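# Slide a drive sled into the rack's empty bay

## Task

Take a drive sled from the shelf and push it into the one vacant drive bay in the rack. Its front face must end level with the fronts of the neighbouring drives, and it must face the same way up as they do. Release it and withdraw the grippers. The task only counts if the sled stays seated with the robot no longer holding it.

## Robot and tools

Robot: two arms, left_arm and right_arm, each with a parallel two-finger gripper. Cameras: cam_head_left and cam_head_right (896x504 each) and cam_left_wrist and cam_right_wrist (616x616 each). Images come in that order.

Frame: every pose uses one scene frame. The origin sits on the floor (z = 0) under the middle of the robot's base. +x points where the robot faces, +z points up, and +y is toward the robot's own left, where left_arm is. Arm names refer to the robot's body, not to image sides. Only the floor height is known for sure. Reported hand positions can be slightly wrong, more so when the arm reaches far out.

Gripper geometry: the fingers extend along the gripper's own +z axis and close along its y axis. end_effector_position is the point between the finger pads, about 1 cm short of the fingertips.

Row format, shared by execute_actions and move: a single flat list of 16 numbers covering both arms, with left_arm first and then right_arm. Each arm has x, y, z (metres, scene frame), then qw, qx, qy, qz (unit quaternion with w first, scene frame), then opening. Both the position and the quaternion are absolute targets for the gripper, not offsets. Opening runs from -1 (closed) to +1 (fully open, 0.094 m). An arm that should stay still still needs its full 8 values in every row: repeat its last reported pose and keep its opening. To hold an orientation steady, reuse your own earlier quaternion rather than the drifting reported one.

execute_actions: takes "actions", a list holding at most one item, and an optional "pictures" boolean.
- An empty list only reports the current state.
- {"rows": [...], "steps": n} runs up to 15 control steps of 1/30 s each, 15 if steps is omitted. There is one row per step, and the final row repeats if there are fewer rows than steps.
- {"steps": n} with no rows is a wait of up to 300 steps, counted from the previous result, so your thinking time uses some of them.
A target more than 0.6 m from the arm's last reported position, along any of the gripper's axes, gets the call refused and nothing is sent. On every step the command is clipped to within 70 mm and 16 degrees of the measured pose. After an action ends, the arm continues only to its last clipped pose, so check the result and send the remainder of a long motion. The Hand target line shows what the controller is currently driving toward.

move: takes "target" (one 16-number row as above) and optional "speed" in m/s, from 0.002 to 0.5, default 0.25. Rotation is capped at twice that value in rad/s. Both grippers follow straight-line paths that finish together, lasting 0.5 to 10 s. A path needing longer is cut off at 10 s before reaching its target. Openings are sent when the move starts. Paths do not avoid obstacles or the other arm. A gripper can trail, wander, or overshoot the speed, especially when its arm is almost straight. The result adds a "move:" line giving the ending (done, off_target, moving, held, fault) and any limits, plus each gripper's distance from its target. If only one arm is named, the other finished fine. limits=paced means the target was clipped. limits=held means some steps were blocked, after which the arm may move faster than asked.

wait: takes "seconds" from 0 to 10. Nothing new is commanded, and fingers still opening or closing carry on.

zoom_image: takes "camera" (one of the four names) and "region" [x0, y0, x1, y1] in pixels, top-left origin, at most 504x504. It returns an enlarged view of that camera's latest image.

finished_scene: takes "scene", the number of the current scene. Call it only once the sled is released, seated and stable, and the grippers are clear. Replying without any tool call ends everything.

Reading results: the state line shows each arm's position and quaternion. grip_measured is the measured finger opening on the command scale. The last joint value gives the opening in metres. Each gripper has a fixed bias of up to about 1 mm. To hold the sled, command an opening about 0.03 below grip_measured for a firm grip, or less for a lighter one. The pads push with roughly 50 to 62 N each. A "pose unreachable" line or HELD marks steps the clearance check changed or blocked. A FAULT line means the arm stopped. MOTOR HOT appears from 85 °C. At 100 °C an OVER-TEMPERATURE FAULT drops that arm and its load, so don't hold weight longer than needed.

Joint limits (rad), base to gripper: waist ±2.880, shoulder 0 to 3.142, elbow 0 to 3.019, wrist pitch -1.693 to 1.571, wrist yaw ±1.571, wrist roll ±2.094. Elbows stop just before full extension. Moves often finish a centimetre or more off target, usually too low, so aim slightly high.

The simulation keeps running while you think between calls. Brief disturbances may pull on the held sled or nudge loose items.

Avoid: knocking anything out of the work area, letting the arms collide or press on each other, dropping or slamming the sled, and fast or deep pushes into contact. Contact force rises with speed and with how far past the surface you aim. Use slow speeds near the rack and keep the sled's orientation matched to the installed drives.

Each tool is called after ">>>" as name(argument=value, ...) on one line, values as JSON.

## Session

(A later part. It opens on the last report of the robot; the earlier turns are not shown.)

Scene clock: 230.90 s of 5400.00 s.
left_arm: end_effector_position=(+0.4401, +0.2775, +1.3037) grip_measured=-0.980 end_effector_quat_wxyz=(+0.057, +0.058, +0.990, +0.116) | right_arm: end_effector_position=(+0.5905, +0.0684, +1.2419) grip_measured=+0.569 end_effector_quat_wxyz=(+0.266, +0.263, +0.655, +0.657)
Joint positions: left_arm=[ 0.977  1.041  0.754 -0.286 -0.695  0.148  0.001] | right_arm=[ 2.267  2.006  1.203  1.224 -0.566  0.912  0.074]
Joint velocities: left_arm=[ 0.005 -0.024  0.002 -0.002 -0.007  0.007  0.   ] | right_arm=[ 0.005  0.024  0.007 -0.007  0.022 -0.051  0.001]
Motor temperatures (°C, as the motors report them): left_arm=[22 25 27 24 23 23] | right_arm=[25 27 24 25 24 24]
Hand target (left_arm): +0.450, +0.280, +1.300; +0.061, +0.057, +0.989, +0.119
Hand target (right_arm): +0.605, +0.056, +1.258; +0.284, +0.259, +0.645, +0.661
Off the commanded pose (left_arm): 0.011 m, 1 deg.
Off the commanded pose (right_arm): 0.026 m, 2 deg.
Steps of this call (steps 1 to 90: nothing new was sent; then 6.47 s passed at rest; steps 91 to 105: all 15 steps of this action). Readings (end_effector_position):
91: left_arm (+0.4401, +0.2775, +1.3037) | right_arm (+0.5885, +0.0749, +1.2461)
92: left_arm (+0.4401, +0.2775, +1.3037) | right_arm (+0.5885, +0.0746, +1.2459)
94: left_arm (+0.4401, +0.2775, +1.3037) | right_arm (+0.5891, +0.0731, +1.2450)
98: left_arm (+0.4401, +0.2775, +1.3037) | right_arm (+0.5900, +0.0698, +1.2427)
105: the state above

>>> execute_actions(actions=[{"rows":[[0.45,0.28,1.30,0.061,0.057,0.989,0.119,-1, 0.6085,0.0538,1.2568,0.289,0.2667,0.6462,0.6553,0.525]],"steps":15}])

>>> zoom_image(camera="cam_head_left", region=[380, 100, 480, 200])

>>> zoom_image(camera="cam_right_wrist", region=[220, 100, 420, 300])

Scene clock: 235.80 s of 5400.00 s.
left_arm: end_effector_position=(+0.4401, +0.2775, +1.3037) grip_measured=-0.980 end_effector_quat_wxyz=(+0.057, +0.058, +0.990, +0.116) | right_arm: end_effector_position=(+0.5922, +0.0667, +1.2405) grip_measured=+0.569 end_effector_quat_wxyz=(+0.268, +0.268, +0.656, +0.653)
Joint positions: left_arm=[ 0.977  1.041  0.754 -0.286 -0.695  0.148  0.001] | right_arm=[ 2.267  2.005  1.203  1.224 -0.551  0.912  0.074]
Joint velocities: left_arm=[-0.024 -0.005 -0.012 -0.012  0.037  0.037 -0.001] | right_arm=[ 0.005 -0.005 -0.002  0.007 -0.007 -0.022  0.001]
Motor temperatures (°C, as the motors report them): left_arm=[22 25 27 24 23 23] | right_arm=[25 27 24 25 24 24]
Hand target (left_arm): +0.450, +0.280, +1.300; +0.061, +0.057, +0.989, +0.119
Hand target (right_arm): +0.608, +0.054, +1.257; +0.289, +0.266, +0.646, +0.655
Off the commanded pose (left_arm): 0.011 m, 1 deg.
Off the commanded pose (right_arm): 0.026 m, 3 deg.
Steps of this call (steps 1 to 90: nothing new was sent; then 1.40 s passed at rest; steps 91 to 105: all 15 steps of this action). Readings (end_effector_position):
91: left_arm (+0.4401, +0.2775, +1.3037) | right_arm (+0.5911, +0.0679, +1.2413)
92: left_arm (+0.4401, +0.2775, +1.3037) | right_arm (+0.5916, +0.0674, +1.2408)
94: left_arm (+0.4401, +0.2775, +1.3037) | right_arm (+0.5919, +0.0669, +1.2403)
98: left_arm (+0.4401, +0.2775, +1.3037) | right_arm (+0.5922, +0.0667, +1.2405)
105: the state above

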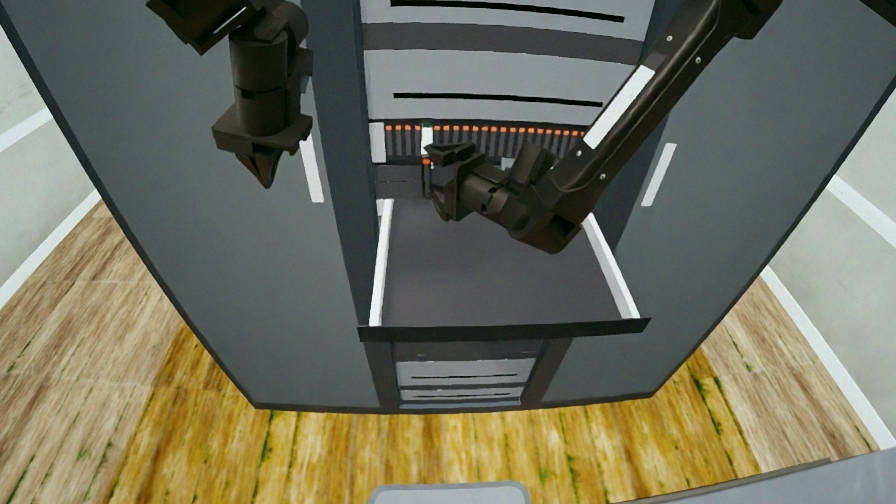

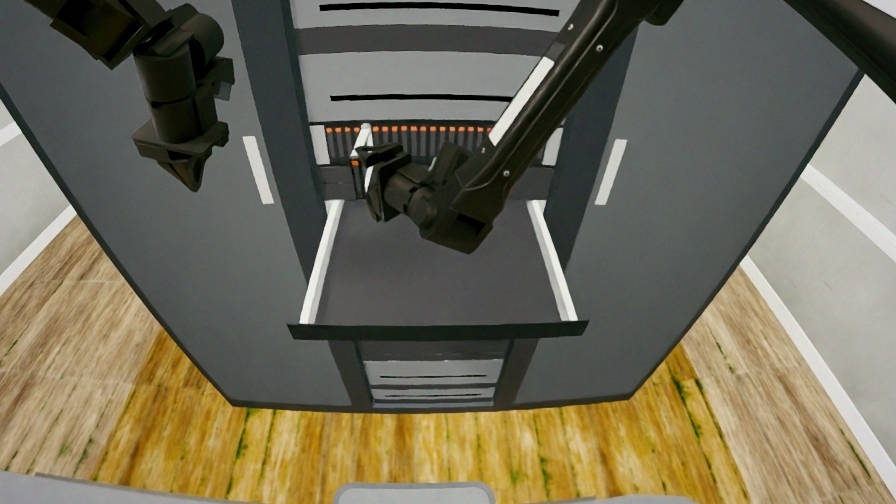

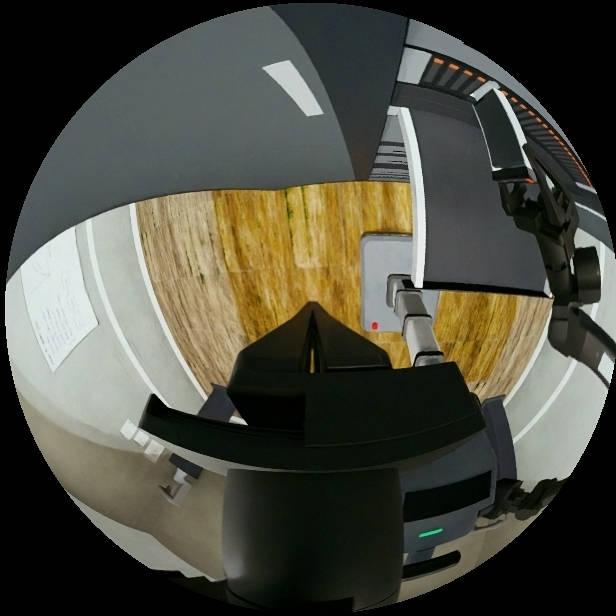

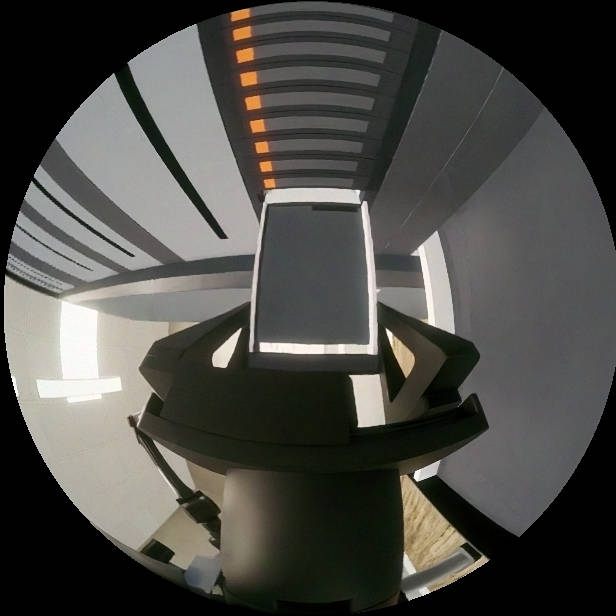

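Region (380, 100, 480, 200) of cam_head_left's 896x504 image, scaled by 5.040, with more detail than that image has.

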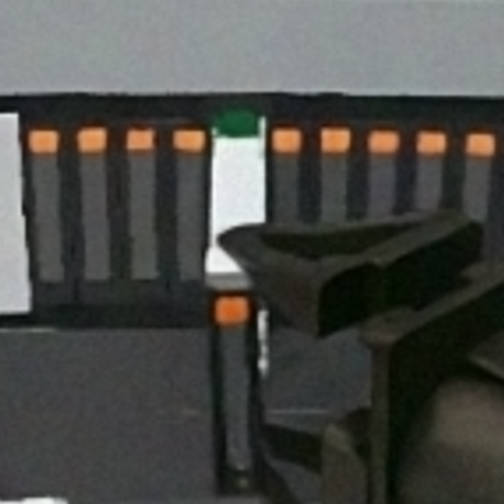

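Region (220, 100, 420, 300) of cam_right_wrist's 616x616 image, scaled by 2.520, with more detail than that image has.

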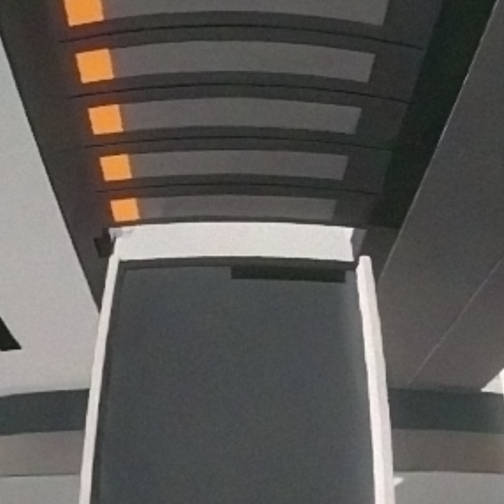

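>>> execute_actions(actions=[{"rows":[[0.45,0.28,1.30,0.061,0.057,0.989,0.119,-1, 0.611,0.0539,1.2575,0.289,0.2667,0.6462,0.6553,0.525],[0.45,0.28,1.30,0.061,0.057,0.989,0.119,-1, 0.611,0.0539,1.2575,0.289,0.2667,0.6462,0.6553,0.525],[0.45,0.28,1.30,0.061,0.057,0.989,0.119,-1, 0.613,0.054,1.2582,0.289,0.2667,0.6462,0.6553,0.525],[0.45,0.28,1.30,0.061,0.057,0.989,0.119,-1, 0.613,0.054,1.2582,0.289,0.2667,0.6462,0.6553,0.525],[0.45,0.28,1.30,0.061,0.057,0.989,0.119,-1, 0.615,0.0541,1.2588,0.289,0.2667,0.6462,0.6553,0.525],[0.45,0.28,1.30,0.061,0.057,0.989,0.119,-1, 0.615,0.0541,1.2588,0.289,0.2667,0.6462,0.6553,0.525],[0.45,0.28,1.30,0.061,0.057,0.989,0.119,-1, 0.6165,0.0542,1.2593,0.289,0.2667,0.6462,0.6553,0.525]],"steps":15}])

>>> zoom_image(camera="cam_head_left", region=[380, 100, 480, 200])

>>> zoom_image(camera="cam_right_wrist", region=[220, 100, 420, 300])

Scene clock: 245.00 s of 5400.00 s.
left_arm: end_effector_position=(+0.4401, +0.2775, +1.3037) grip_measured=-0.980 end_effector_quat_wxyz=(+0.057, +0.058, +0.990, +0.116) | right_arm: end_effector_position=(+0.5958, +0.0649, +1.2439) grip_measured=+0.569 end_effector_quat_wxyz=(+0.271, +0.268, +0.655, +0.653)
Joint positions: left_arm=[ 0.977  1.041  0.754 -0.286 -0.695  0.148  0.001] | right_arm=[ 2.267  1.996  1.203  1.221 -0.55   0.912  0.074]
Joint velocities: left_arm=[ 0.005 -0.015 -0.007 -0.007  0.007 -0.037 -0.001] | right_arm=[-0.005 -0.015 -0.007 -0.022 -0.007  0.037 -0.001]
Motor temperatures (°C, as the motors report them): left_arm=[22 25 27 24 23 23] | right_arm=[25 27 24 25 24 24]
Hand target (left_arm): +0.450, +0.280, +1.300; +0.061, +0.057, +0.989, +0.119
Hand target (right_arm): +0.616, +0.054, +1.259; +0.289, +0.266, +0.646, +0.655
Off the commanded pose (left_arm): 0.011 m, 1 deg.
Off the commanded pose (right_arm): 0.028 m, 2 deg.
Steps of this call (steps 1 to 90: nothing new was sent; then 5.70 s passed at rest; steps 91 to 105: all 15 steps of this action). Readings (end_effector_position):
91: left_arm (+0.4401, +0.2775, +1.3037) | right_arm (+0.5922, +0.0667, +1.2405)
92: left_arm (+0.4401, +0.2775, +1.3037) | right_arm (+0.5922, +0.0667, +1.2405)
94: left_arm (+0.4401, +0.2775, +1.3037) | right_arm (+0.5925, +0.0665, +1.2408)
98: left_arm (+0.4401, +0.2775, +1.3037) | right_arm (+0.5937, +0.0659, +1.2418)
105: the state above

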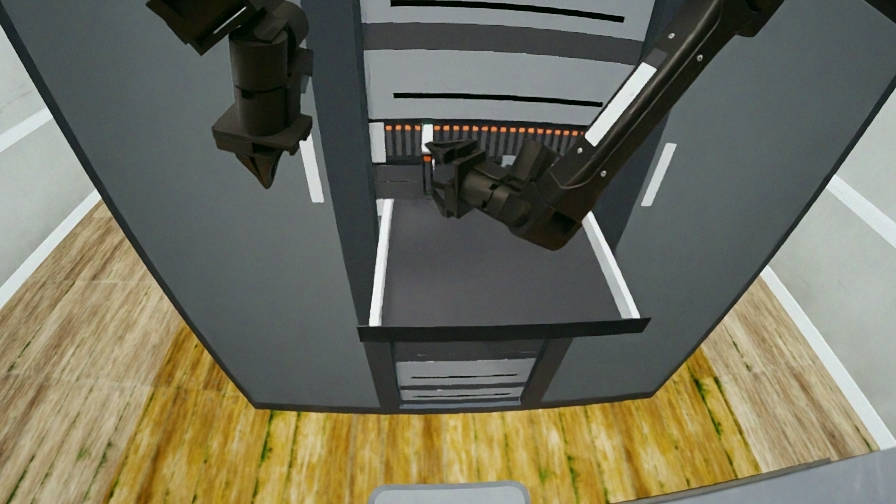

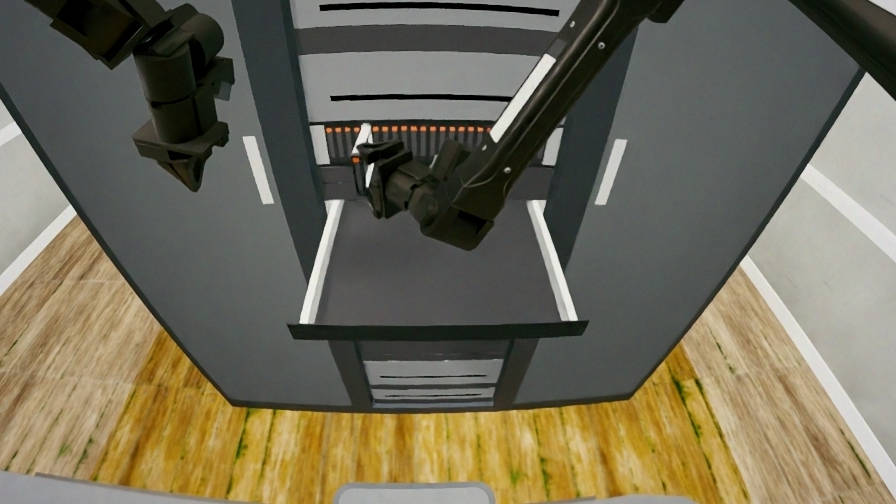

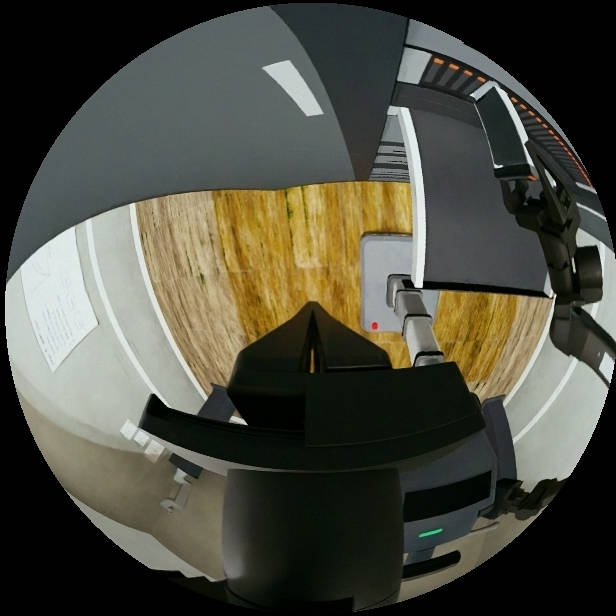

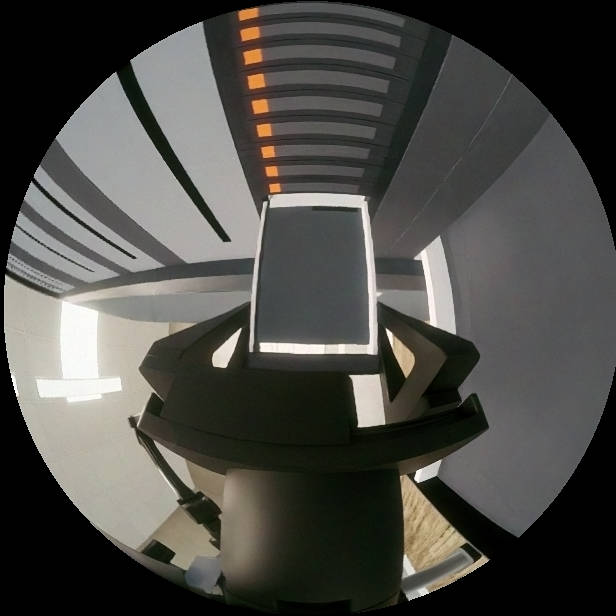

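Region (380, 100, 480, 200) of cam_head_left's 896x504 image, scaled by 5.040, with more detail than that image has.

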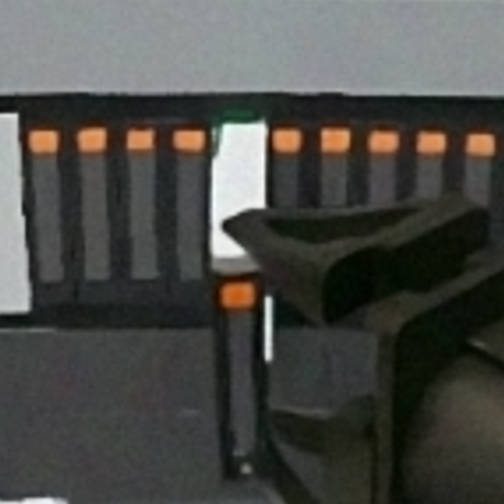

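Region (220, 100, 420, 300) of cam_right_wrist's 616x616 image, scaled by 2.520, with more detail than that image has.

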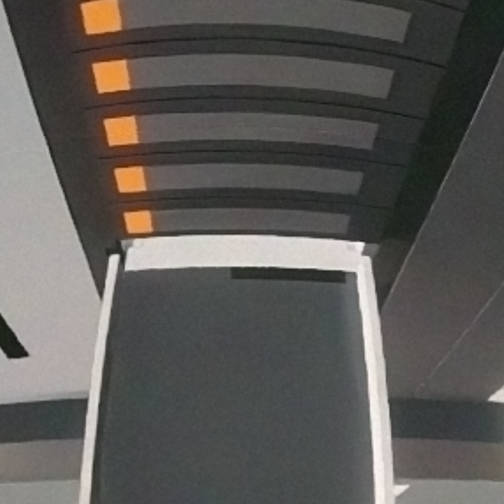

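>>> execute_actions(actions=[{"rows":[[0.45,0.28,1.30,0.061,0.057,0.989,0.119,-1, 0.618,0.0547,1.259,0.289,0.2667,0.6462,0.6553,0.525],[0.45,0.28,1.30,0.061,0.057,0.989,0.119,-1, 0.618,0.0547,1.259,0.289,0.2667,0.6462,0.6553,0.525],[0.45,0.28,1.30,0.061,0.057,0.989,0.119,-1, 0.620,0.0554,1.2585,0.289,0.2667,0.6462,0.6553,0.525],[0.45,0.28,1.30,0.061,0.057,0.989,0.119,-1, 0.620,0.0554,1.2585,0.289,0.2667,0.6462,0.6553,0.525],[0.45,0.28,1.30,0.061,0.057,0.989,0.119,-1, 0.622,0.056,1.258,0.289,0.2667,0.6462,0.6553,0.525]],"steps":15}], pictures=false)

Scene clock: 253.27 s of 5400.00 s.
left_arm: end_effector_position=(+0.4401, +0.2775, +1.3037) grip_measured=-0.980 end_effector_quat_wxyz=(+0.057, +0.058, +0.990, +0.116) | right_arm: end_effector_position=(+0.6031, +0.0656, +1.2440) grip_measured=+0.569 end_effector_quat_wxyz=(+0.272, +0.268, +0.655, +0.652)
Joint positions: left_arm=[ 0.977  1.041  0.754 -0.286 -0.695  0.148  0.001] | right_arm=[ 2.267  1.996  1.222  1.204 -0.549  0.912  0.074]
Joint velocities: left_arm=[-0.005 -0.005 -0.002 -0.012  0.037 -0.037 -0.   ] | right_arm=[-0.015 -0.015 -0.017 -0.002 -0.007 -0.007 -0.001]
Motor temperatures (°C, as the motors report them): left_arm=[22 25 27 24 23 23] | right_arm=[25 27 24 25 24 24]
Hand target (left_arm): +0.450, +0.280, +1.300; +0.061, +0.057, +0.989, +0.119
Hand target (right_arm): +0.621, +0.056, +1.258; +0.289, +0.266, +0.646, +0.655
Off the commanded pose (left_arm): 0.011 m, 1 deg.
Off the commanded pose (right_arm): 0.025 m, 2 deg.
Steps of this call (steps 1 to 90: nothing new was sent; then 4.77 s passed at rest; steps 91 to 105: all 15 steps of this action). Readings (end_effector_position):
91: left_arm (+0.4401, +0.2775, +1.3037) | right_arm (+0.5958, +0.0650, +1.2438)
92: left_arm (+0.4401, +0.2775, +1.3037) | right_arm (+0.5962, +0.0651, +1.2437)
94: left_arm (+0.4401, +0.2775, +1.3037) | right_arm (+0.5977, +0.0653, +1.2437)
98: left_arm (+0.4401, +0.2775, +1.3037) | right_arm (+0.6030, +0.0654, +1.2445)
105: the state above

>>> execute_actions(actions=[{"rows":[[0.45,0.28,1.30,0.061,0.057,0.989,0.119,-1, 0.6213,0.0567,1.2568,0.2856,0.2672,0.6481,0.6546,0.525]],"steps":12}])

>>> zoom_image(camera="cam_head_left", region=[390, 105, 470, 185])

>>> zoom_image(camera="cam_right_wrist", region=[240, 130, 390, 280])

Scene clock: 261.70 s of 5400.00 s.
left_arm: end_effector_position=(+0.4401, +0.2775, +1.3037) grip_measured=-0.980 end_effector_quat_wxyz=(+0.057, +0.058, +0.990, +0.116) | right_arm: end_effector_position=(+0.6027, +0.0662, +1.2428) grip_measured=+0.569 end_effector_quat_wxyz=(+0.269, +0.269, +0.656, +0.652)
Joint positions: left_arm=[ 0.977  1.041  0.754 -0.286 -0.695  0.148  0.001] | right_arm=[ 2.267  1.996  1.222  1.197 -0.548  0.912  0.074]
Joint velocities: left_arm=[-0.024 -0.015 -0.017  0.002 -0.051 -0.037 -0.001] | right_arm=[-0.005  0.005  0.002  0.012  0.051 -0.007 -0.   ]
Motor temperatures (°C, as the motors report them): left_arm=[22 25 27 24 23 23] | right_arm=[25 27 24 25 24 24]
Hand target (left_arm): +0.450, +0.280, +1.300; +0.061, +0.057, +0.989, +0.119
Hand target (right_arm): +0.621, +0.057, +1.257; +0.286, +0.267, +0.648, +0.654
Off the commanded pose (left_arm): 0.011 m, 1 deg.
Off the commanded pose (right_arm): 0.025 m, 2 deg.
Steps of this call (steps 1 to 90: nothing new was sent; then 5.03 s passed at rest; steps 91 to 102: all 12 steps of this action). Readings (end_effector_position):
91: left_arm (+0.4401, +0.2775, +1.3037) | right_arm (+0.6030, +0.0657, +1.2437)
92: left_arm (+0.4401, +0.2775, +1.3037) | right_arm (+0.6028, +0.0659, +1.2434)
94: left_arm (+0.4401, +0.2775, +1.3037) | right_arm (+0.6028, +0.0661, +1.2430)
98: left_arm (+0.4401, +0.2775, +1.3037) | right_arm (+0.6027, +0.0662, +1.2428)
102: the state above

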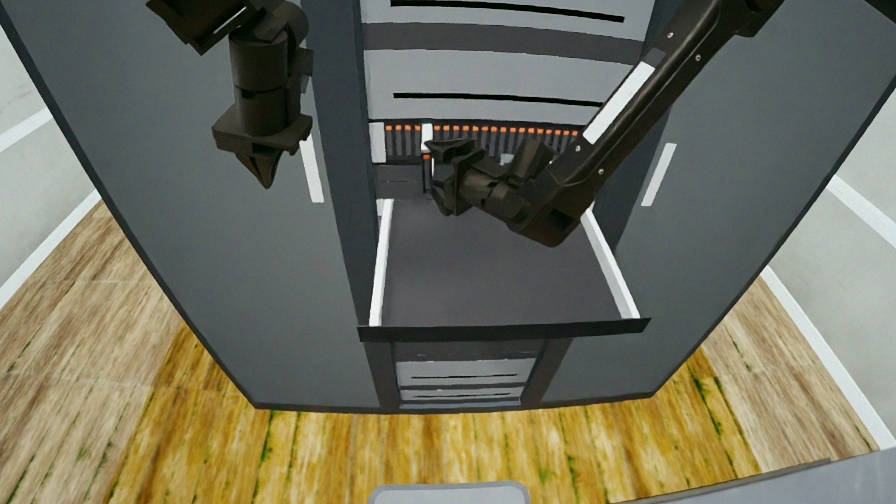

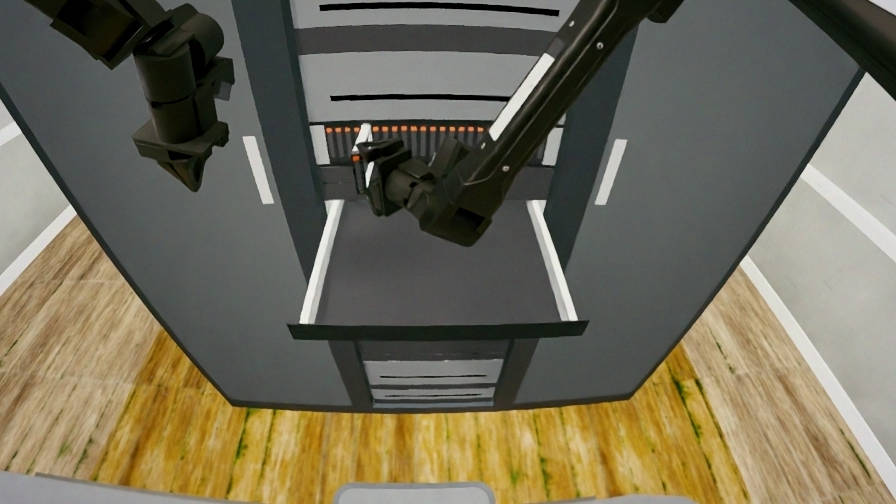

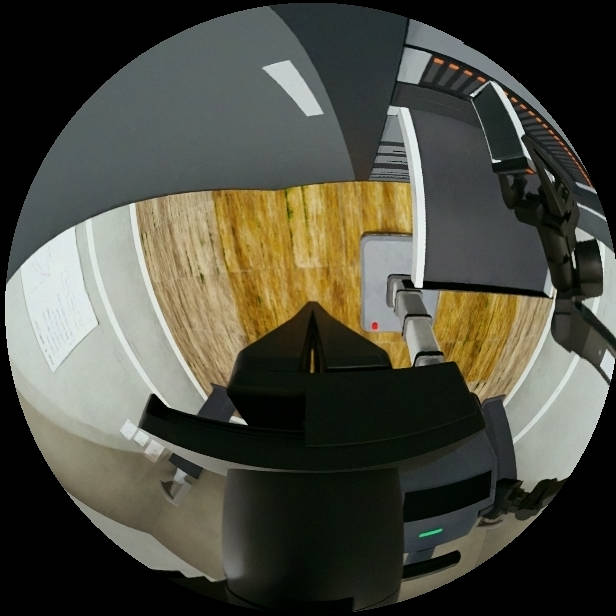

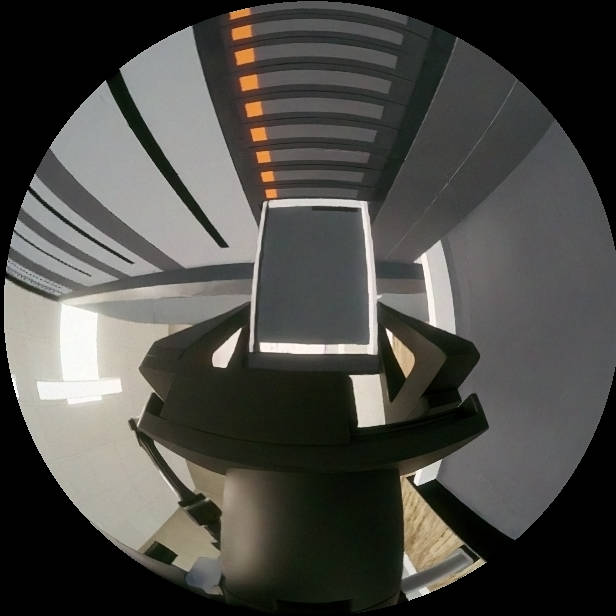

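Region (390, 105, 470, 185) of cam_head_left's 896x504 image, scaled by 6.300, with more detail than that image has.

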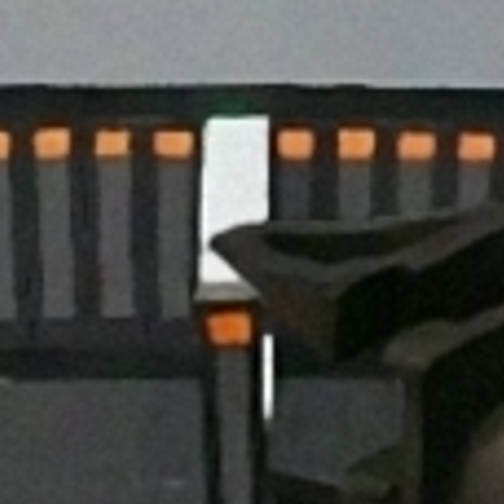

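Region (240, 130, 390, 280) of cam_right_wrist's 616x616 image, scaled by 3.360, with more detail than that image has.

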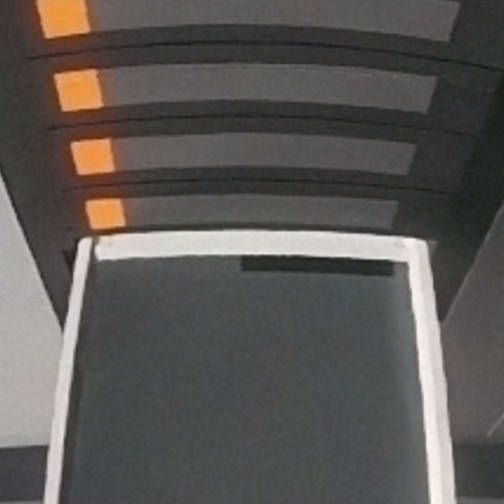

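Looks aligned. Advance gently.

>>> execute_actions(actions=[{"rows":[[0.45,0.28,1.30,0.061,0.057,0.989,0.119,-1, 0.6225,0.0567,1.2568,0.2856,0.2672,0.6481,0.6546,0.525],[0.45,0.28,1.30,0.061,0.057,0.989,0.119,-1, 0.6235,0.0567,1.2568,0.2856,0.2672,0.6481,0.6546,0.525],[0.45,0.28,1.30,0.061,0.057,0.989,0.119,-1, 0.6245,0.0567,1.2568,0.2856,0.2672,0.6481,0.6546,0.525],[0.45,0.28,1.30,0.061,0.057,0.989,0.119,-1, 0.6255,0.0567,1.2568,0.2856,0.2672,0.6481,0.6546,0.525],[0.45,0.28,1.30,0.061,0.057,0.989,0.119,-1, 0.6265,0.0567,1.2568,0.2856,0.2672,0.6481,0.6546,0.525],[0.45,0.28,1.30,0.061,0.057,0.989,0.119,-1, 0.6275,0.0567,1.2568,0.2856,0.2672,0.6481,0.6546,0.525],[0.45,0.28,1.30,0.061,0.057,0.989,0.119,-1, 0.6285,0.0567,1.2568,0.2856,0.2672,0.6481,0.6546,0.525],[0.45,0.28,1.30,0.061,0.057,0.989,0.119,-1, 0.6295,0.0567,1.2568,0.2856,0.2672,0.6481,0.6546,0.525],[0.45,0.28,1.30,0.061,0.057,0.989,0.119,-1, 0.6305,0.0567,1.2568,0.2856,0.2672,0.6481,0.6546,0.525],[0.45,0.28,1.30,0.061,0.057,0.989,0.119,-1, 0.6315,0.0567,1.2568,0.2856,0.2672,0.6481,0.6546,0.525],[0.45,0.28,1.30,0.061,0.057,0.989,0.119,-1, 0.6325,0.0567,1.2568,0.2856,0.2672,0.6481,0.6546,0.525]],"steps":15}], pictures=false)

Scene clock: 269.80 s of 5400.00 s.
left_arm: end_effector_position=(+0.4401, +0.2775, +1.3037) grip_measured=-0.980 end_effector_quat_wxyz=(+0.057, +0.058, +0.990, +0.116) | right_arm: end_effector_position=(+0.6128, +0.0677, +1.2426) grip_measured=+0.569 end_effector_quat_wxyz=(+0.268, +0.269, +0.656, +0.652)
Joint positions: left_arm=[ 0.977  1.041  0.754 -0.286 -0.695  0.148  0.001] | right_arm=[ 2.267  1.996  1.249  1.168 -0.549  0.912  0.074]
Joint velocities: left_arm=[-0.005 -0.005 -0.007  0.012  0.022 -0.022 -0.001] | right_arm=[ 0.005 -0.024  0.022 -0.027 -0.066  0.022 -0.   ]
Motor temperatures (°C, as the motors report them): left_arm=[22 25 27 24 23 23] | right_arm=[25 27 24 25 24 24]
Hand target (left_arm): +0.450, +0.280, +1.300; +0.061, +0.057, +0.989, +0.119
Hand target (right_arm): +0.632, +0.057, +1.257; +0.285, +0.267, +0.648, +0.654
Off the commanded pose (left_arm): 0.011 m, 1 deg.
Off the commanded pose (right_arm): 0.027 m, 2 deg.
Steps of this call (steps 1 to 90: nothing new was sent; then 4.60 s passed at rest; steps 91 to 105: all 15 steps of this action). Readings (end_effector_position):
91: left_arm (+0.4401, +0.2775, +1.3037) | right_arm (+0.6026, +0.0662, +1.2428)
92: left_arm (+0.4401, +0.2775, +1.3037) | right_arm (+0.6027, +0.0664, +1.2426)
94: left_arm (+0.4401, +0.2775, +1.3037) | right_arm (+0.6035, +0.0667, +1.2423)
98: left_arm (+0.4401, +0.2775, +1.3037) | right_arm (+0.6058, +0.0673, +1.2418)
105: the state above

>>> execute_actions(actions=[{"rows":[[0.45,0.28,1.30,0.061,0.057,0.989,0.119,-1, 0.634,0.056,1.2568,0.2856,0.2672,0.6481,0.6546,0.525],[0.45,0.28,1.30,0.061,0.057,0.989,0.119,-1, 0.635,0.055,1.2568,0.2856,0.2672,0.6481,0.6546,0.525],[0.45,0.28,1.30,0.061,0.057,0.989,0.119,-1, 0.636,0.054,1.2568,0.2856,0.2672,0.6481,0.6546,0.525],[0.45,0.28,1.30,0.061,0.057,0.989,0.119,-1, 0.6375,0.054,1.2568,0.2856,0.2672,0.6481,0.6546,0.525],[0.45,0.28,1.30,0.061,0.057,0.989,0.119,-1, 0.639,0.054,1.2568,0.2856,0.2672,0.6481,0.6546,0.525],[0.45,0.28,1.30,0.061,0.057,0.989,0.119,-1, 0.6405,0.054,1.2568,0.2856,0.2672,0.6481,0.6546,0.525],[0.45,0.28,1.30,0.061,0.057,0.989,0.119,-1, 0.642,0.054,1.2568,0.2856,0.2672,0.6481,0.6546,0.525],[0.45,0.28,1.30,0.061,0.057,0.989,0.119,-1, 0.6435,0.054,1.2568,0.2856,0.2672,0.6481,0.6546,0.525],[0.45,0.28,1.30,0.061,0.057,0.989,0.119,-1, 0.645,0.054,1.2568,0.2856,0.2672,0.6481,0.6546,0.525]],"steps":15}])

Scene clock: 276.63 s of 5400.00 s.
left_arm: end_effector_position=(+0.4401, +0.2775, +1.3037) grip_measured=-0.980 end_effector_quat_wxyz=(+0.057, +0.058, +0.990, +0.116) | right_arm: end_effector_position=(+0.6189, +0.0682, +1.2409) grip_measured=+0.569 end_effector_quat_wxyz=(+0.264, +0.269, +0.658, +0.652)
Joint positions: left_arm=[ 0.977  1.041  0.754 -0.286 -0.695  0.148  0.001] | right_arm=[ 2.264  1.996  1.268  1.143 -0.554  0.914  0.074]
Joint velocities: left_arm=[-0.005  0.005  0.012 -0.007 -0.051 -0.007 -0.001] | right_arm=[-0.005 -0.005 -0.007  0.002 -0.022 -0.022 -0.001]
Motor temperatures (°C, as the motors report them): left_arm=[22 25 27 24 23 23] | right_arm=[25 27 24 25 24 24]
Hand target (left_arm): +0.450, +0.280, +1.300; +0.061, +0.057, +0.989, +0.119
Hand target (right_arm): +0.644, +0.054, +1.257; +0.285, +0.267, +0.648, +0.654
Off the commanded pose (left_arm): 0.011 m, 1 deg.
Off the commanded pose (right_arm): 0.034 m, 3 deg.
Steps of this call (steps 1 to 90: nothing new was sent; then 3.33 s passed at rest; steps 91 to 105: all 15 steps of this action). Readings (end_effector_position):
91: left_arm (+0.4401, +0.2775, +1.3037) | right_arm (+0.6130, +0.0678, +1.2426)
92: left_arm (+0.4401, +0.2775, +1.3037) | right_arm (+0.6131, +0.0679, +1.2424)
94: left_arm (+0.4401, +0.2775, +1.3037) | right_arm (+0.6137, +0.0680, +1.2419)
98: left_arm (+0.4401, +0.2775, +1.3037) | right_arm (+0.6177, +0.0678, +1.2411)
105: the state above

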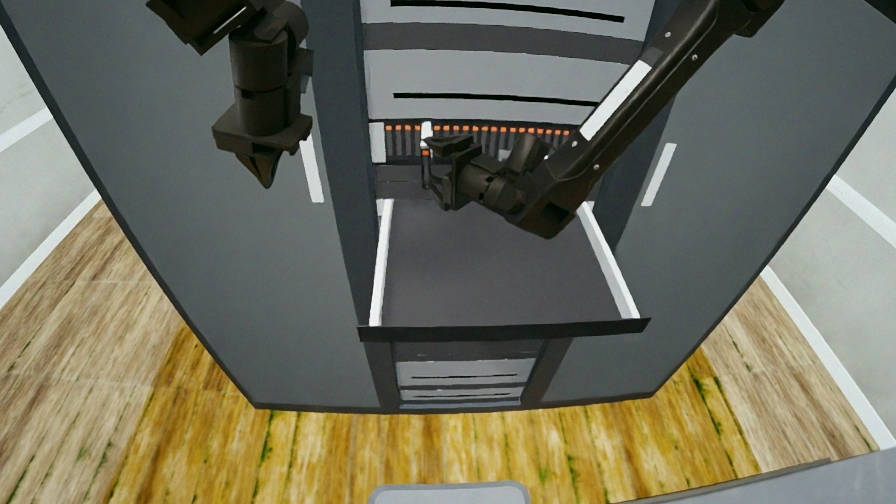

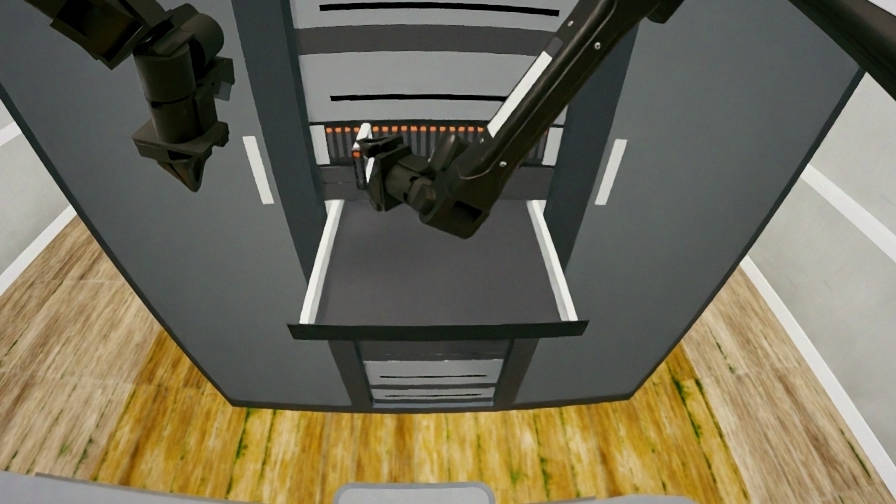

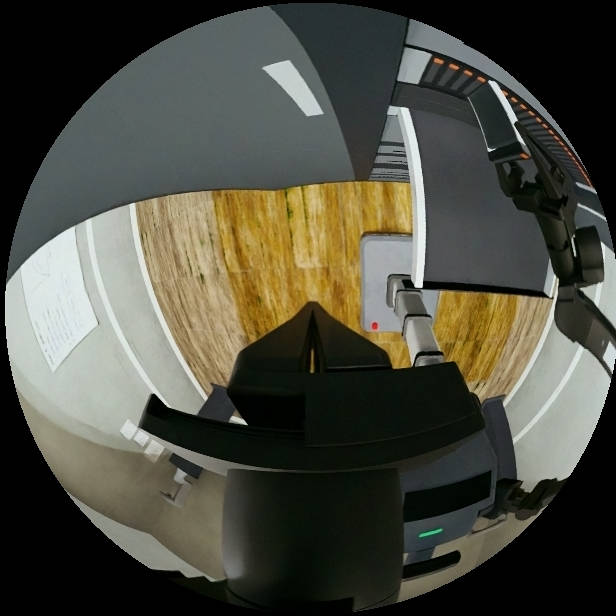

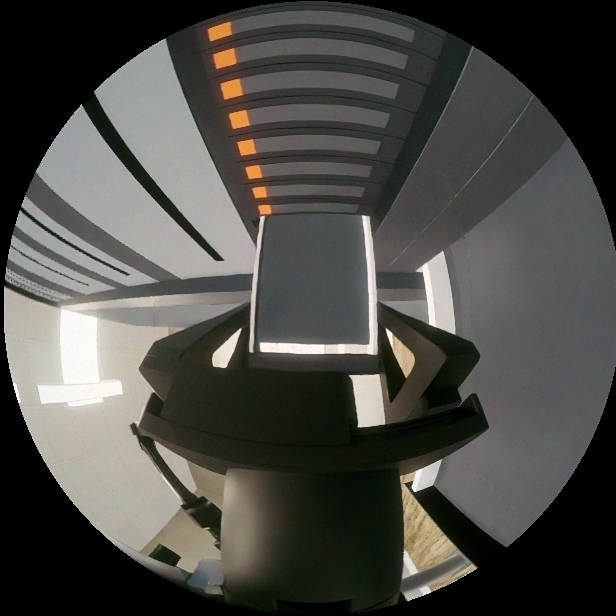

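>>> execute_actions(actions=[{"rows":[[0.45,0.28,1.30,0.061,0.057,0.989,0.119,-1, 0.640,0.0525,1.2595,0.2925,0.2662,0.6443,0.656,0.525]],"steps":12}], pictures=false)

Scene clock: 279.83 s of 5400.00 s.
left_arm: end_effector_position=(+0.4401, +0.2775, +1.3037) grip_measured=-0.980 end_effector_quat_wxyz=(+0.057, +0.058, +0.990, +0.116) | right_arm: end_effector_position=(+0.6193, +0.0676, +1.2414) grip_measured=+0.569 end_effector_quat_wxyz=(+0.264, +0.270, +0.656, +0.653)
Joint positions: left_arm=[ 0.977  1.041  0.754 -0.286 -0.695  0.148  0.001] | right_arm=[ 2.264  1.996  1.268  1.147 -0.554  0.919  0.074]
Joint velocities: left_arm=[ 0.005 -0.005 -0.007  0.012  0.022 -0.051  0.001] | right_arm=[-0.005 -0.015 -0.012 -0.002 -0.022 -0.037 -0.   ]
Motor temperatures (°C, as the motors report them): left_arm=[22 25 27 24 23 23] | right_arm=[25 27 24 25 24 24]
Hand target (left_arm): +0.450, +0.280, +1.300; +0.061, +0.057, +0.989, +0.119
Hand target (right_arm): +0.639, +0.053, +1.259; +0.292, +0.266, +0.644, +0.655
Off the commanded pose (left_arm): 0.011 m, 1 deg.
Off the commanded pose (right_arm): 0.031 m, 4 deg.
Steps of this call (steps 1 to 84: nothing new was sent; steps 85 to 96: all 12 steps of this action). Readings (end_effector_position):
85: left_arm (+0.4401, +0.2775, +1.3037) | right_arm (+0.6191, +0.0680, +1.2413)
86: left_arm (+0.4401, +0.2775, +1.3037) | right_arm (+0.6193, +0.0678, +1.2415)
88: left_arm (+0.4401, +0.2775, +1.3037) | right_arm (+0.6193, +0.0676, +1.2414)
92: left_arm (+0.4401, +0.2775, +1.3037) | right_arm (+0.6193, +0.0676, +1.2414)
96: the state above

>>> execute_actions(actions=[{"rows":[[0.45,0.28,1.30,0.061,0.057,0.989,0.119,-1, 0.6262,0.0529,1.2549,0.2823,0.268,0.6499,0.6542,0.525]],"steps":12}], pictures=false)

Scene clock: 288.10 s of 5400.00 s.
left_arm: end_effector_position=(+0.4401, +0.2775, +1.3037) grip_measured=-0.980 end_effector_quat_wxyz=(+0.057, +0.058, +0.990, +0.116) | right_arm: end_effector_position=(+0.6114, +0.0671, +1.2407) grip_measured=+0.569 end_effector_quat_wxyz=(+0.261, +0.271, +0.658, +0.652)
Joint positions: left_arm=[ 0.977  1.041  0.754 -0.286 -0.695  0.148  0.001] | right_arm=[ 2.264  1.994  1.247  1.158 -0.554  0.919  0.074]
Joint velocities: left_arm=[-0.015 -0.005  0.002  0.002  0.022  0.037 -0.   ] | right_arm=[-0.005  0.005 -0.007 -0.002 -0.066  0.037  0.001]
Motor temperatures (°C, as the motors report them): left_arm=[22 25 27 24 23 23] | right_arm=[25 27 24 25 24 24]
Hand target (left_arm): +0.450, +0.280, +1.300; +0.061, +0.057, +0.989, +0.119
Hand target (right_arm): +0.626, +0.053, +1.255; +0.282, +0.267, +0.649, +0.654
Off the commanded pose (left_arm): 0.011 m, 1 deg.
Off the commanded pose (right_arm): 0.025 m, 3 deg.
Steps of this call (steps 1 to 90: nothing new was sent; then 4.87 s passed at rest; steps 91 to 102: all 12 steps of this action). Readings (end_effector_position):
91: left_arm (+0.4401, +0.2775, +1.3037) | right_arm (+0.6182, +0.0675, +1.2413)
92: left_arm (+0.4401, +0.2775, +1.3037) | right_arm (+0.6166, +0.0672, +1.2415)
94: left_arm (+0.4401, +0.2775, +1.3037) | right_arm (+0.6133, +0.0671, +1.2409)
98: left_arm (+0.4401, +0.2775, +1.3037) | right_arm (+0.6114, +0.0671, +1.2407)
102: the state above

>>> execute_actions(actions=[{"rows":[[0.45,0.28,1.30,0.061,0.057,0.989,0.119,-1, 0.6304,0.0528,1.2562,0.2852,0.2675,0.6483,0.6547,0.525],[0.45,0.28,1.30,0.061,0.057,0.989,0.119,-1, 0.6304,0.0528,1.2562,0.2852,0.2675,0.6483,0.6547,0.525],[0.45,0.28,1.30,0.061,0.057,0.989,0.119,-1, 0.6345,0.0528,1.2575,0.288,0.267,0.6468,0.6551,0.525],[0.45,0.28,1.30,0.061,0.057,0.989,0.119,-1, 0.6345,0.0528,1.2575,0.288,0.267,0.6468,0.6551,0.525],[0.45,0.28,1.30,0.061,0.057,0.989,0.119,-1, 0.6345,0.0528,1.2575,0.288,0.267,0.6468,0.6551,0.525],[0.45,0.28,1.30,0.061,0.057,0.989,0.119,-1, 0.6365,0.0527,1.2582,0.2895,0.2667,0.646,0.6554,0.525],[0.45,0.28,1.30,0.061,0.057,0.989,0.119,-1, 0.6365,0.0527,1.2582,0.2895,0.2667,0.646,0.6554,0.525],[0.45,0.28,1.30,0.061,0.057,0.989,0.119,-1, 0.6386,0.0527,1.2588,0.2909,0.2665,0.6452,0.6556,0.525]],"steps":15}])

>>> zoom_image(camera="cam_head_left", region=[390, 105, 470, 185])

>>> zoom_image(camera="cam_right_wrist", region=[240, 130, 390, 280])

Scene clock: 300.90 s of 5400.00 s.
left_arm: end_effector_position=(+0.4401, +0.2775, +1.3037) grip_measured=-0.980 end_effector_quat_wxyz=(+0.057, +0.058, +0.990, +0.116) | right_arm: end_effector_position=(+0.6154, +0.0667, +1.2422) grip_measured=+0.569 end_effector_quat_wxyz=(+0.265, +0.270, +0.656, +0.653)
Joint positions: left_arm=[ 0.977  1.041  0.754 -0.286 -0.695  0.148  0.001] | right_arm=[ 2.264  1.994  1.255  1.158 -0.554  0.919  0.074]
Joint velocities: left_arm=[-0.015 -0.024 -0.037  0.007 -0.066 -0.022 -0.   ] | right_arm=[-0.005  0.005 -0.007 -0.012 -0.022 -0.022 -0.001]
Motor temperatures (°C, as the motors report them): left_arm=[22 25 27 24 23 23] | right_arm=[25 28 24 25 24 24]
Hand target (left_arm): +0.450, +0.280, +1.300; +0.061, +0.057, +0.989, +0.119
Hand target (right_arm): +0.638, +0.053, +1.259; +0.291, +0.266, +0.645, +0.655
Off the commanded pose (left_arm): 0.011 m, 1 deg.
Off the commanded pose (right_arm): 0.032 m, 3 deg.
Steps of this call (steps 1 to 90: nothing new was sent; then 9.30 s passed at rest; steps 91 to 105: all 15 steps of this action). Readings (end_effector_position):
91: left_arm (+0.4401, +0.2775, +1.3037) | right_arm (+0.6114, +0.0671, +1.2407)
92: left_arm (+0.4401, +0.2775, +1.3037) | right_arm (+0.6114, +0.0671, +1.2407)
94: left_arm (+0.4401, +0.2775, +1.3037) | right_arm (+0.6114, +0.0671, +1.2407)
98: left_arm (+0.4401, +0.2775, +1.3037) | right_arm (+0.6126, +0.0669, +1.2412)
105: the state above

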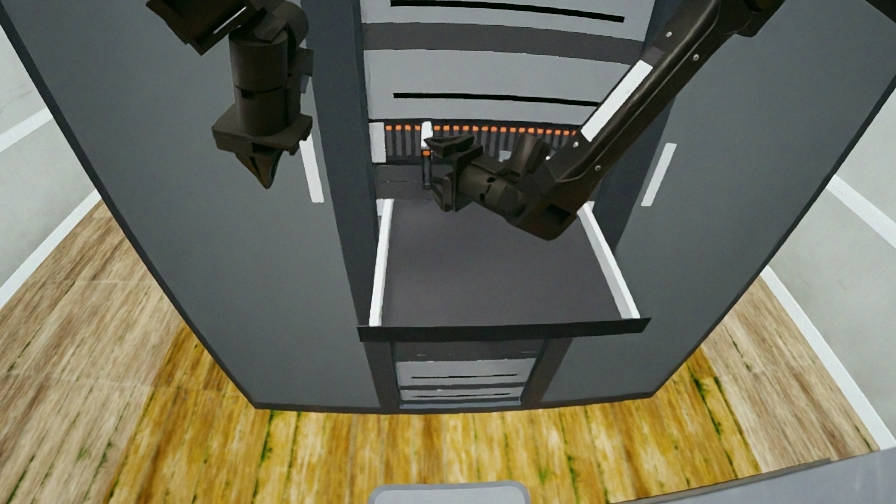

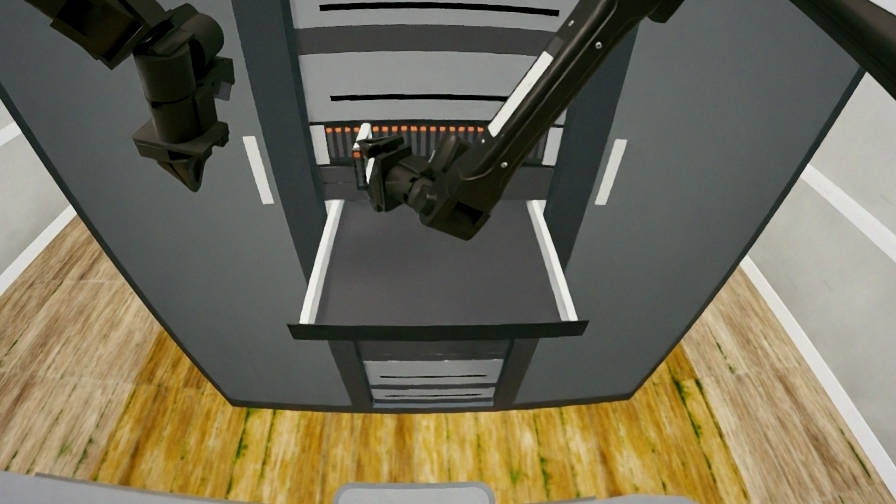

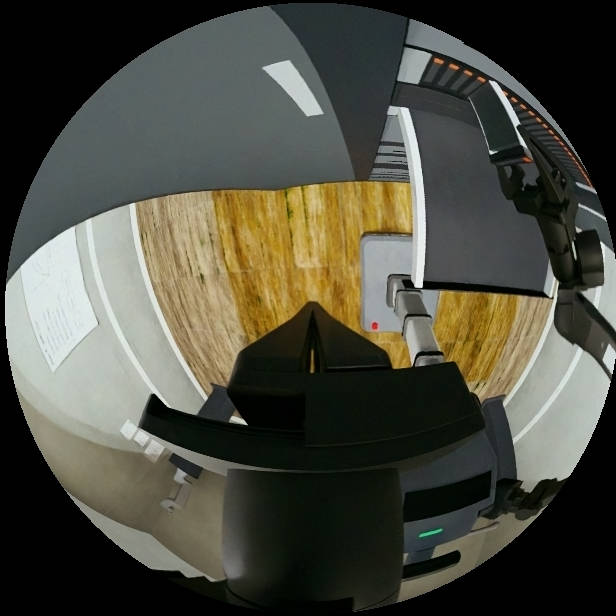

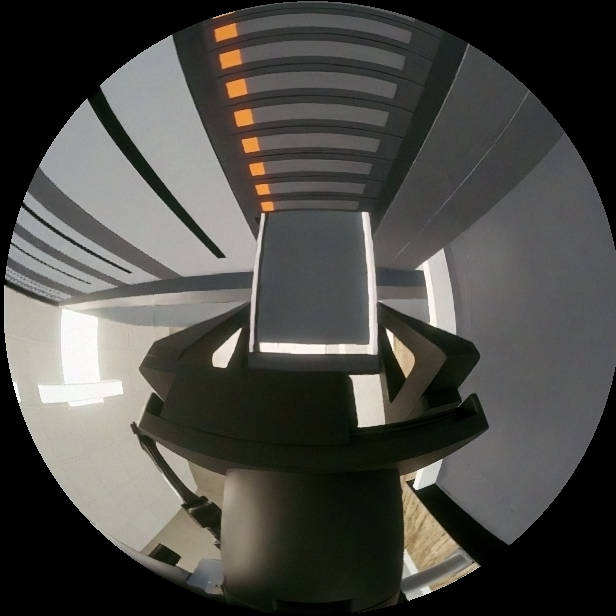

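Region (390, 105, 470, 185) of cam_head_left's 896x504 image, scaled by 6.300, with more detail than that image has.

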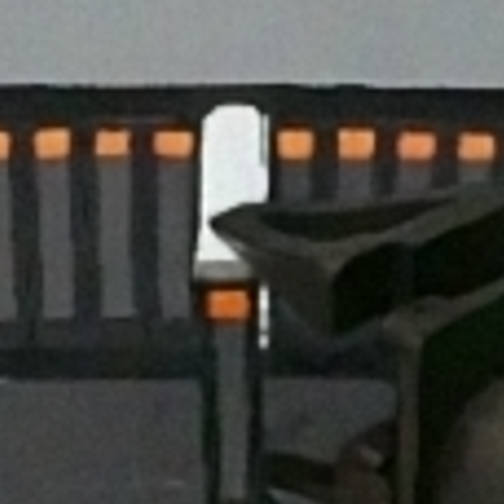

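Region (240, 130, 390, 280) of cam_right_wrist's 616x616 image, scaled by 3.360, with more detail than that image has.

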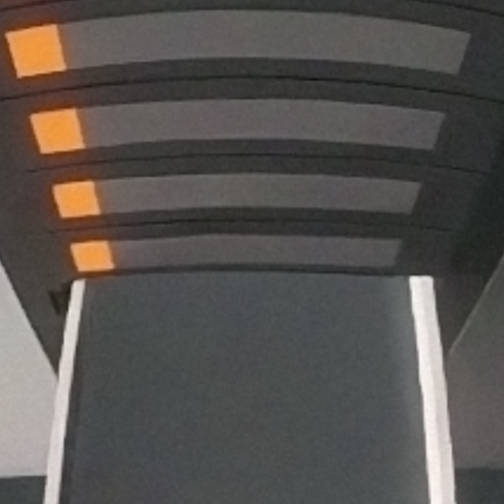

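>>> execute_actions(actions=[{"rows":[[0.45,0.28,1.30,0.061,0.057,0.989,0.119,-1, 0.6408,0.0525,1.2597,0.293,0.2661,0.644,0.656,0.525],[0.45,0.28,1.30,0.061,0.057,0.989,0.119,-1, 0.6408,0.0525,1.2597,0.293,0.2661,0.644,0.656,0.525],[0.45,0.28,1.30,0.061,0.057,0.989,0.119,-1, 0.6408,0.0525,1.2597,0.293,0.2661,0.644,0.656,0.525],[0.45,0.28,1.30,0.061,0.057,0.989,0.119,-1, 0.643,0.0523,1.2607,0.2952,0.2658,0.6429,0.6563,0.525],[0.45,0.28,1.30,0.061,0.057,0.989,0.119,-1, 0.643,0.0523,1.2607,0.2952,0.2658,0.6429,0.6563,0.525],[0.45,0.28,1.30,0.061,0.057,0.989,0.119,-1, 0.643,0.0523,1.2607,0.2952,0.2658,0.6429,0.6563,0.525],[0.45,0.28,1.30,0.061,0.057,0.989,0.119,-1, 0.6451,0.0521,1.2616,0.2973,0.2654,0.6417,0.6567,0.525]],"steps":15}], pictures=false)

Scene clock: 307.20 s of 5400.00 s.
left_arm: end_effector_position=(+0.4401, +0.2775, +1.3037) grip_measured=-0.980 end_effector_quat_wxyz=(+0.057, +0.058, +0.990, +0.116) | right_arm: end_effector_position=(+0.6183, +0.0664, +1.2433) grip_measured=+0.569 end_effector_quat_wxyz=(+0.266, +0.271, +0.654, +0.654)
Joint positions: left_arm=[ 0.977  1.041  0.754 -0.286 -0.695  0.148  0.001] | right_arm=[ 2.264  1.994  1.261  1.158 -0.554  0.923  0.074]
Joint velocities: left_arm=[-0.005 -0.015  0.017 -0.002  0.037  0.051 -0.001] | right_arm=[-0.005  0.005 -0.002 -0.002 -0.022 -0.022  0.   ]
Motor temperatures (°C, as the motors report them): left_arm=[22 25 27 24 23 23] | right_arm=[25 28 24 25 24 24]
Hand target (left_arm): +0.450, +0.280, +1.300; +0.061, +0.057, +0.989, +0.119
Hand target (right_arm): +0.644, +0.052, +1.262; +0.297, +0.265, +0.641, +0.656
Off the commanded pose (left_arm): 0.011 m, 1 deg.
Off the commanded pose (right_arm): 0.035 m, 4 deg.
Steps of this call (steps 1 to 90: nothing new was sent; then 2.80 s passed at rest; steps 91 to 105: all 15 steps of this action). Readings (end_effector_position):
91: left_arm (+0.4401, +0.2775, +1.3037) | right_arm (+0.6155, +0.0666, +1.2423)
92: left_arm (+0.4401, +0.2775, +1.3037) | right_arm (+0.6157, +0.0666, +1.2423)
94: left_arm (+0.4401, +0.2775, +1.3037) | right_arm (+0.6163, +0.0666, +1.2426)
98: left_arm (+0.4401, +0.2775, +1.3037) | right_arm (+0.6181, +0.0664, +1.2432)
105: the state above


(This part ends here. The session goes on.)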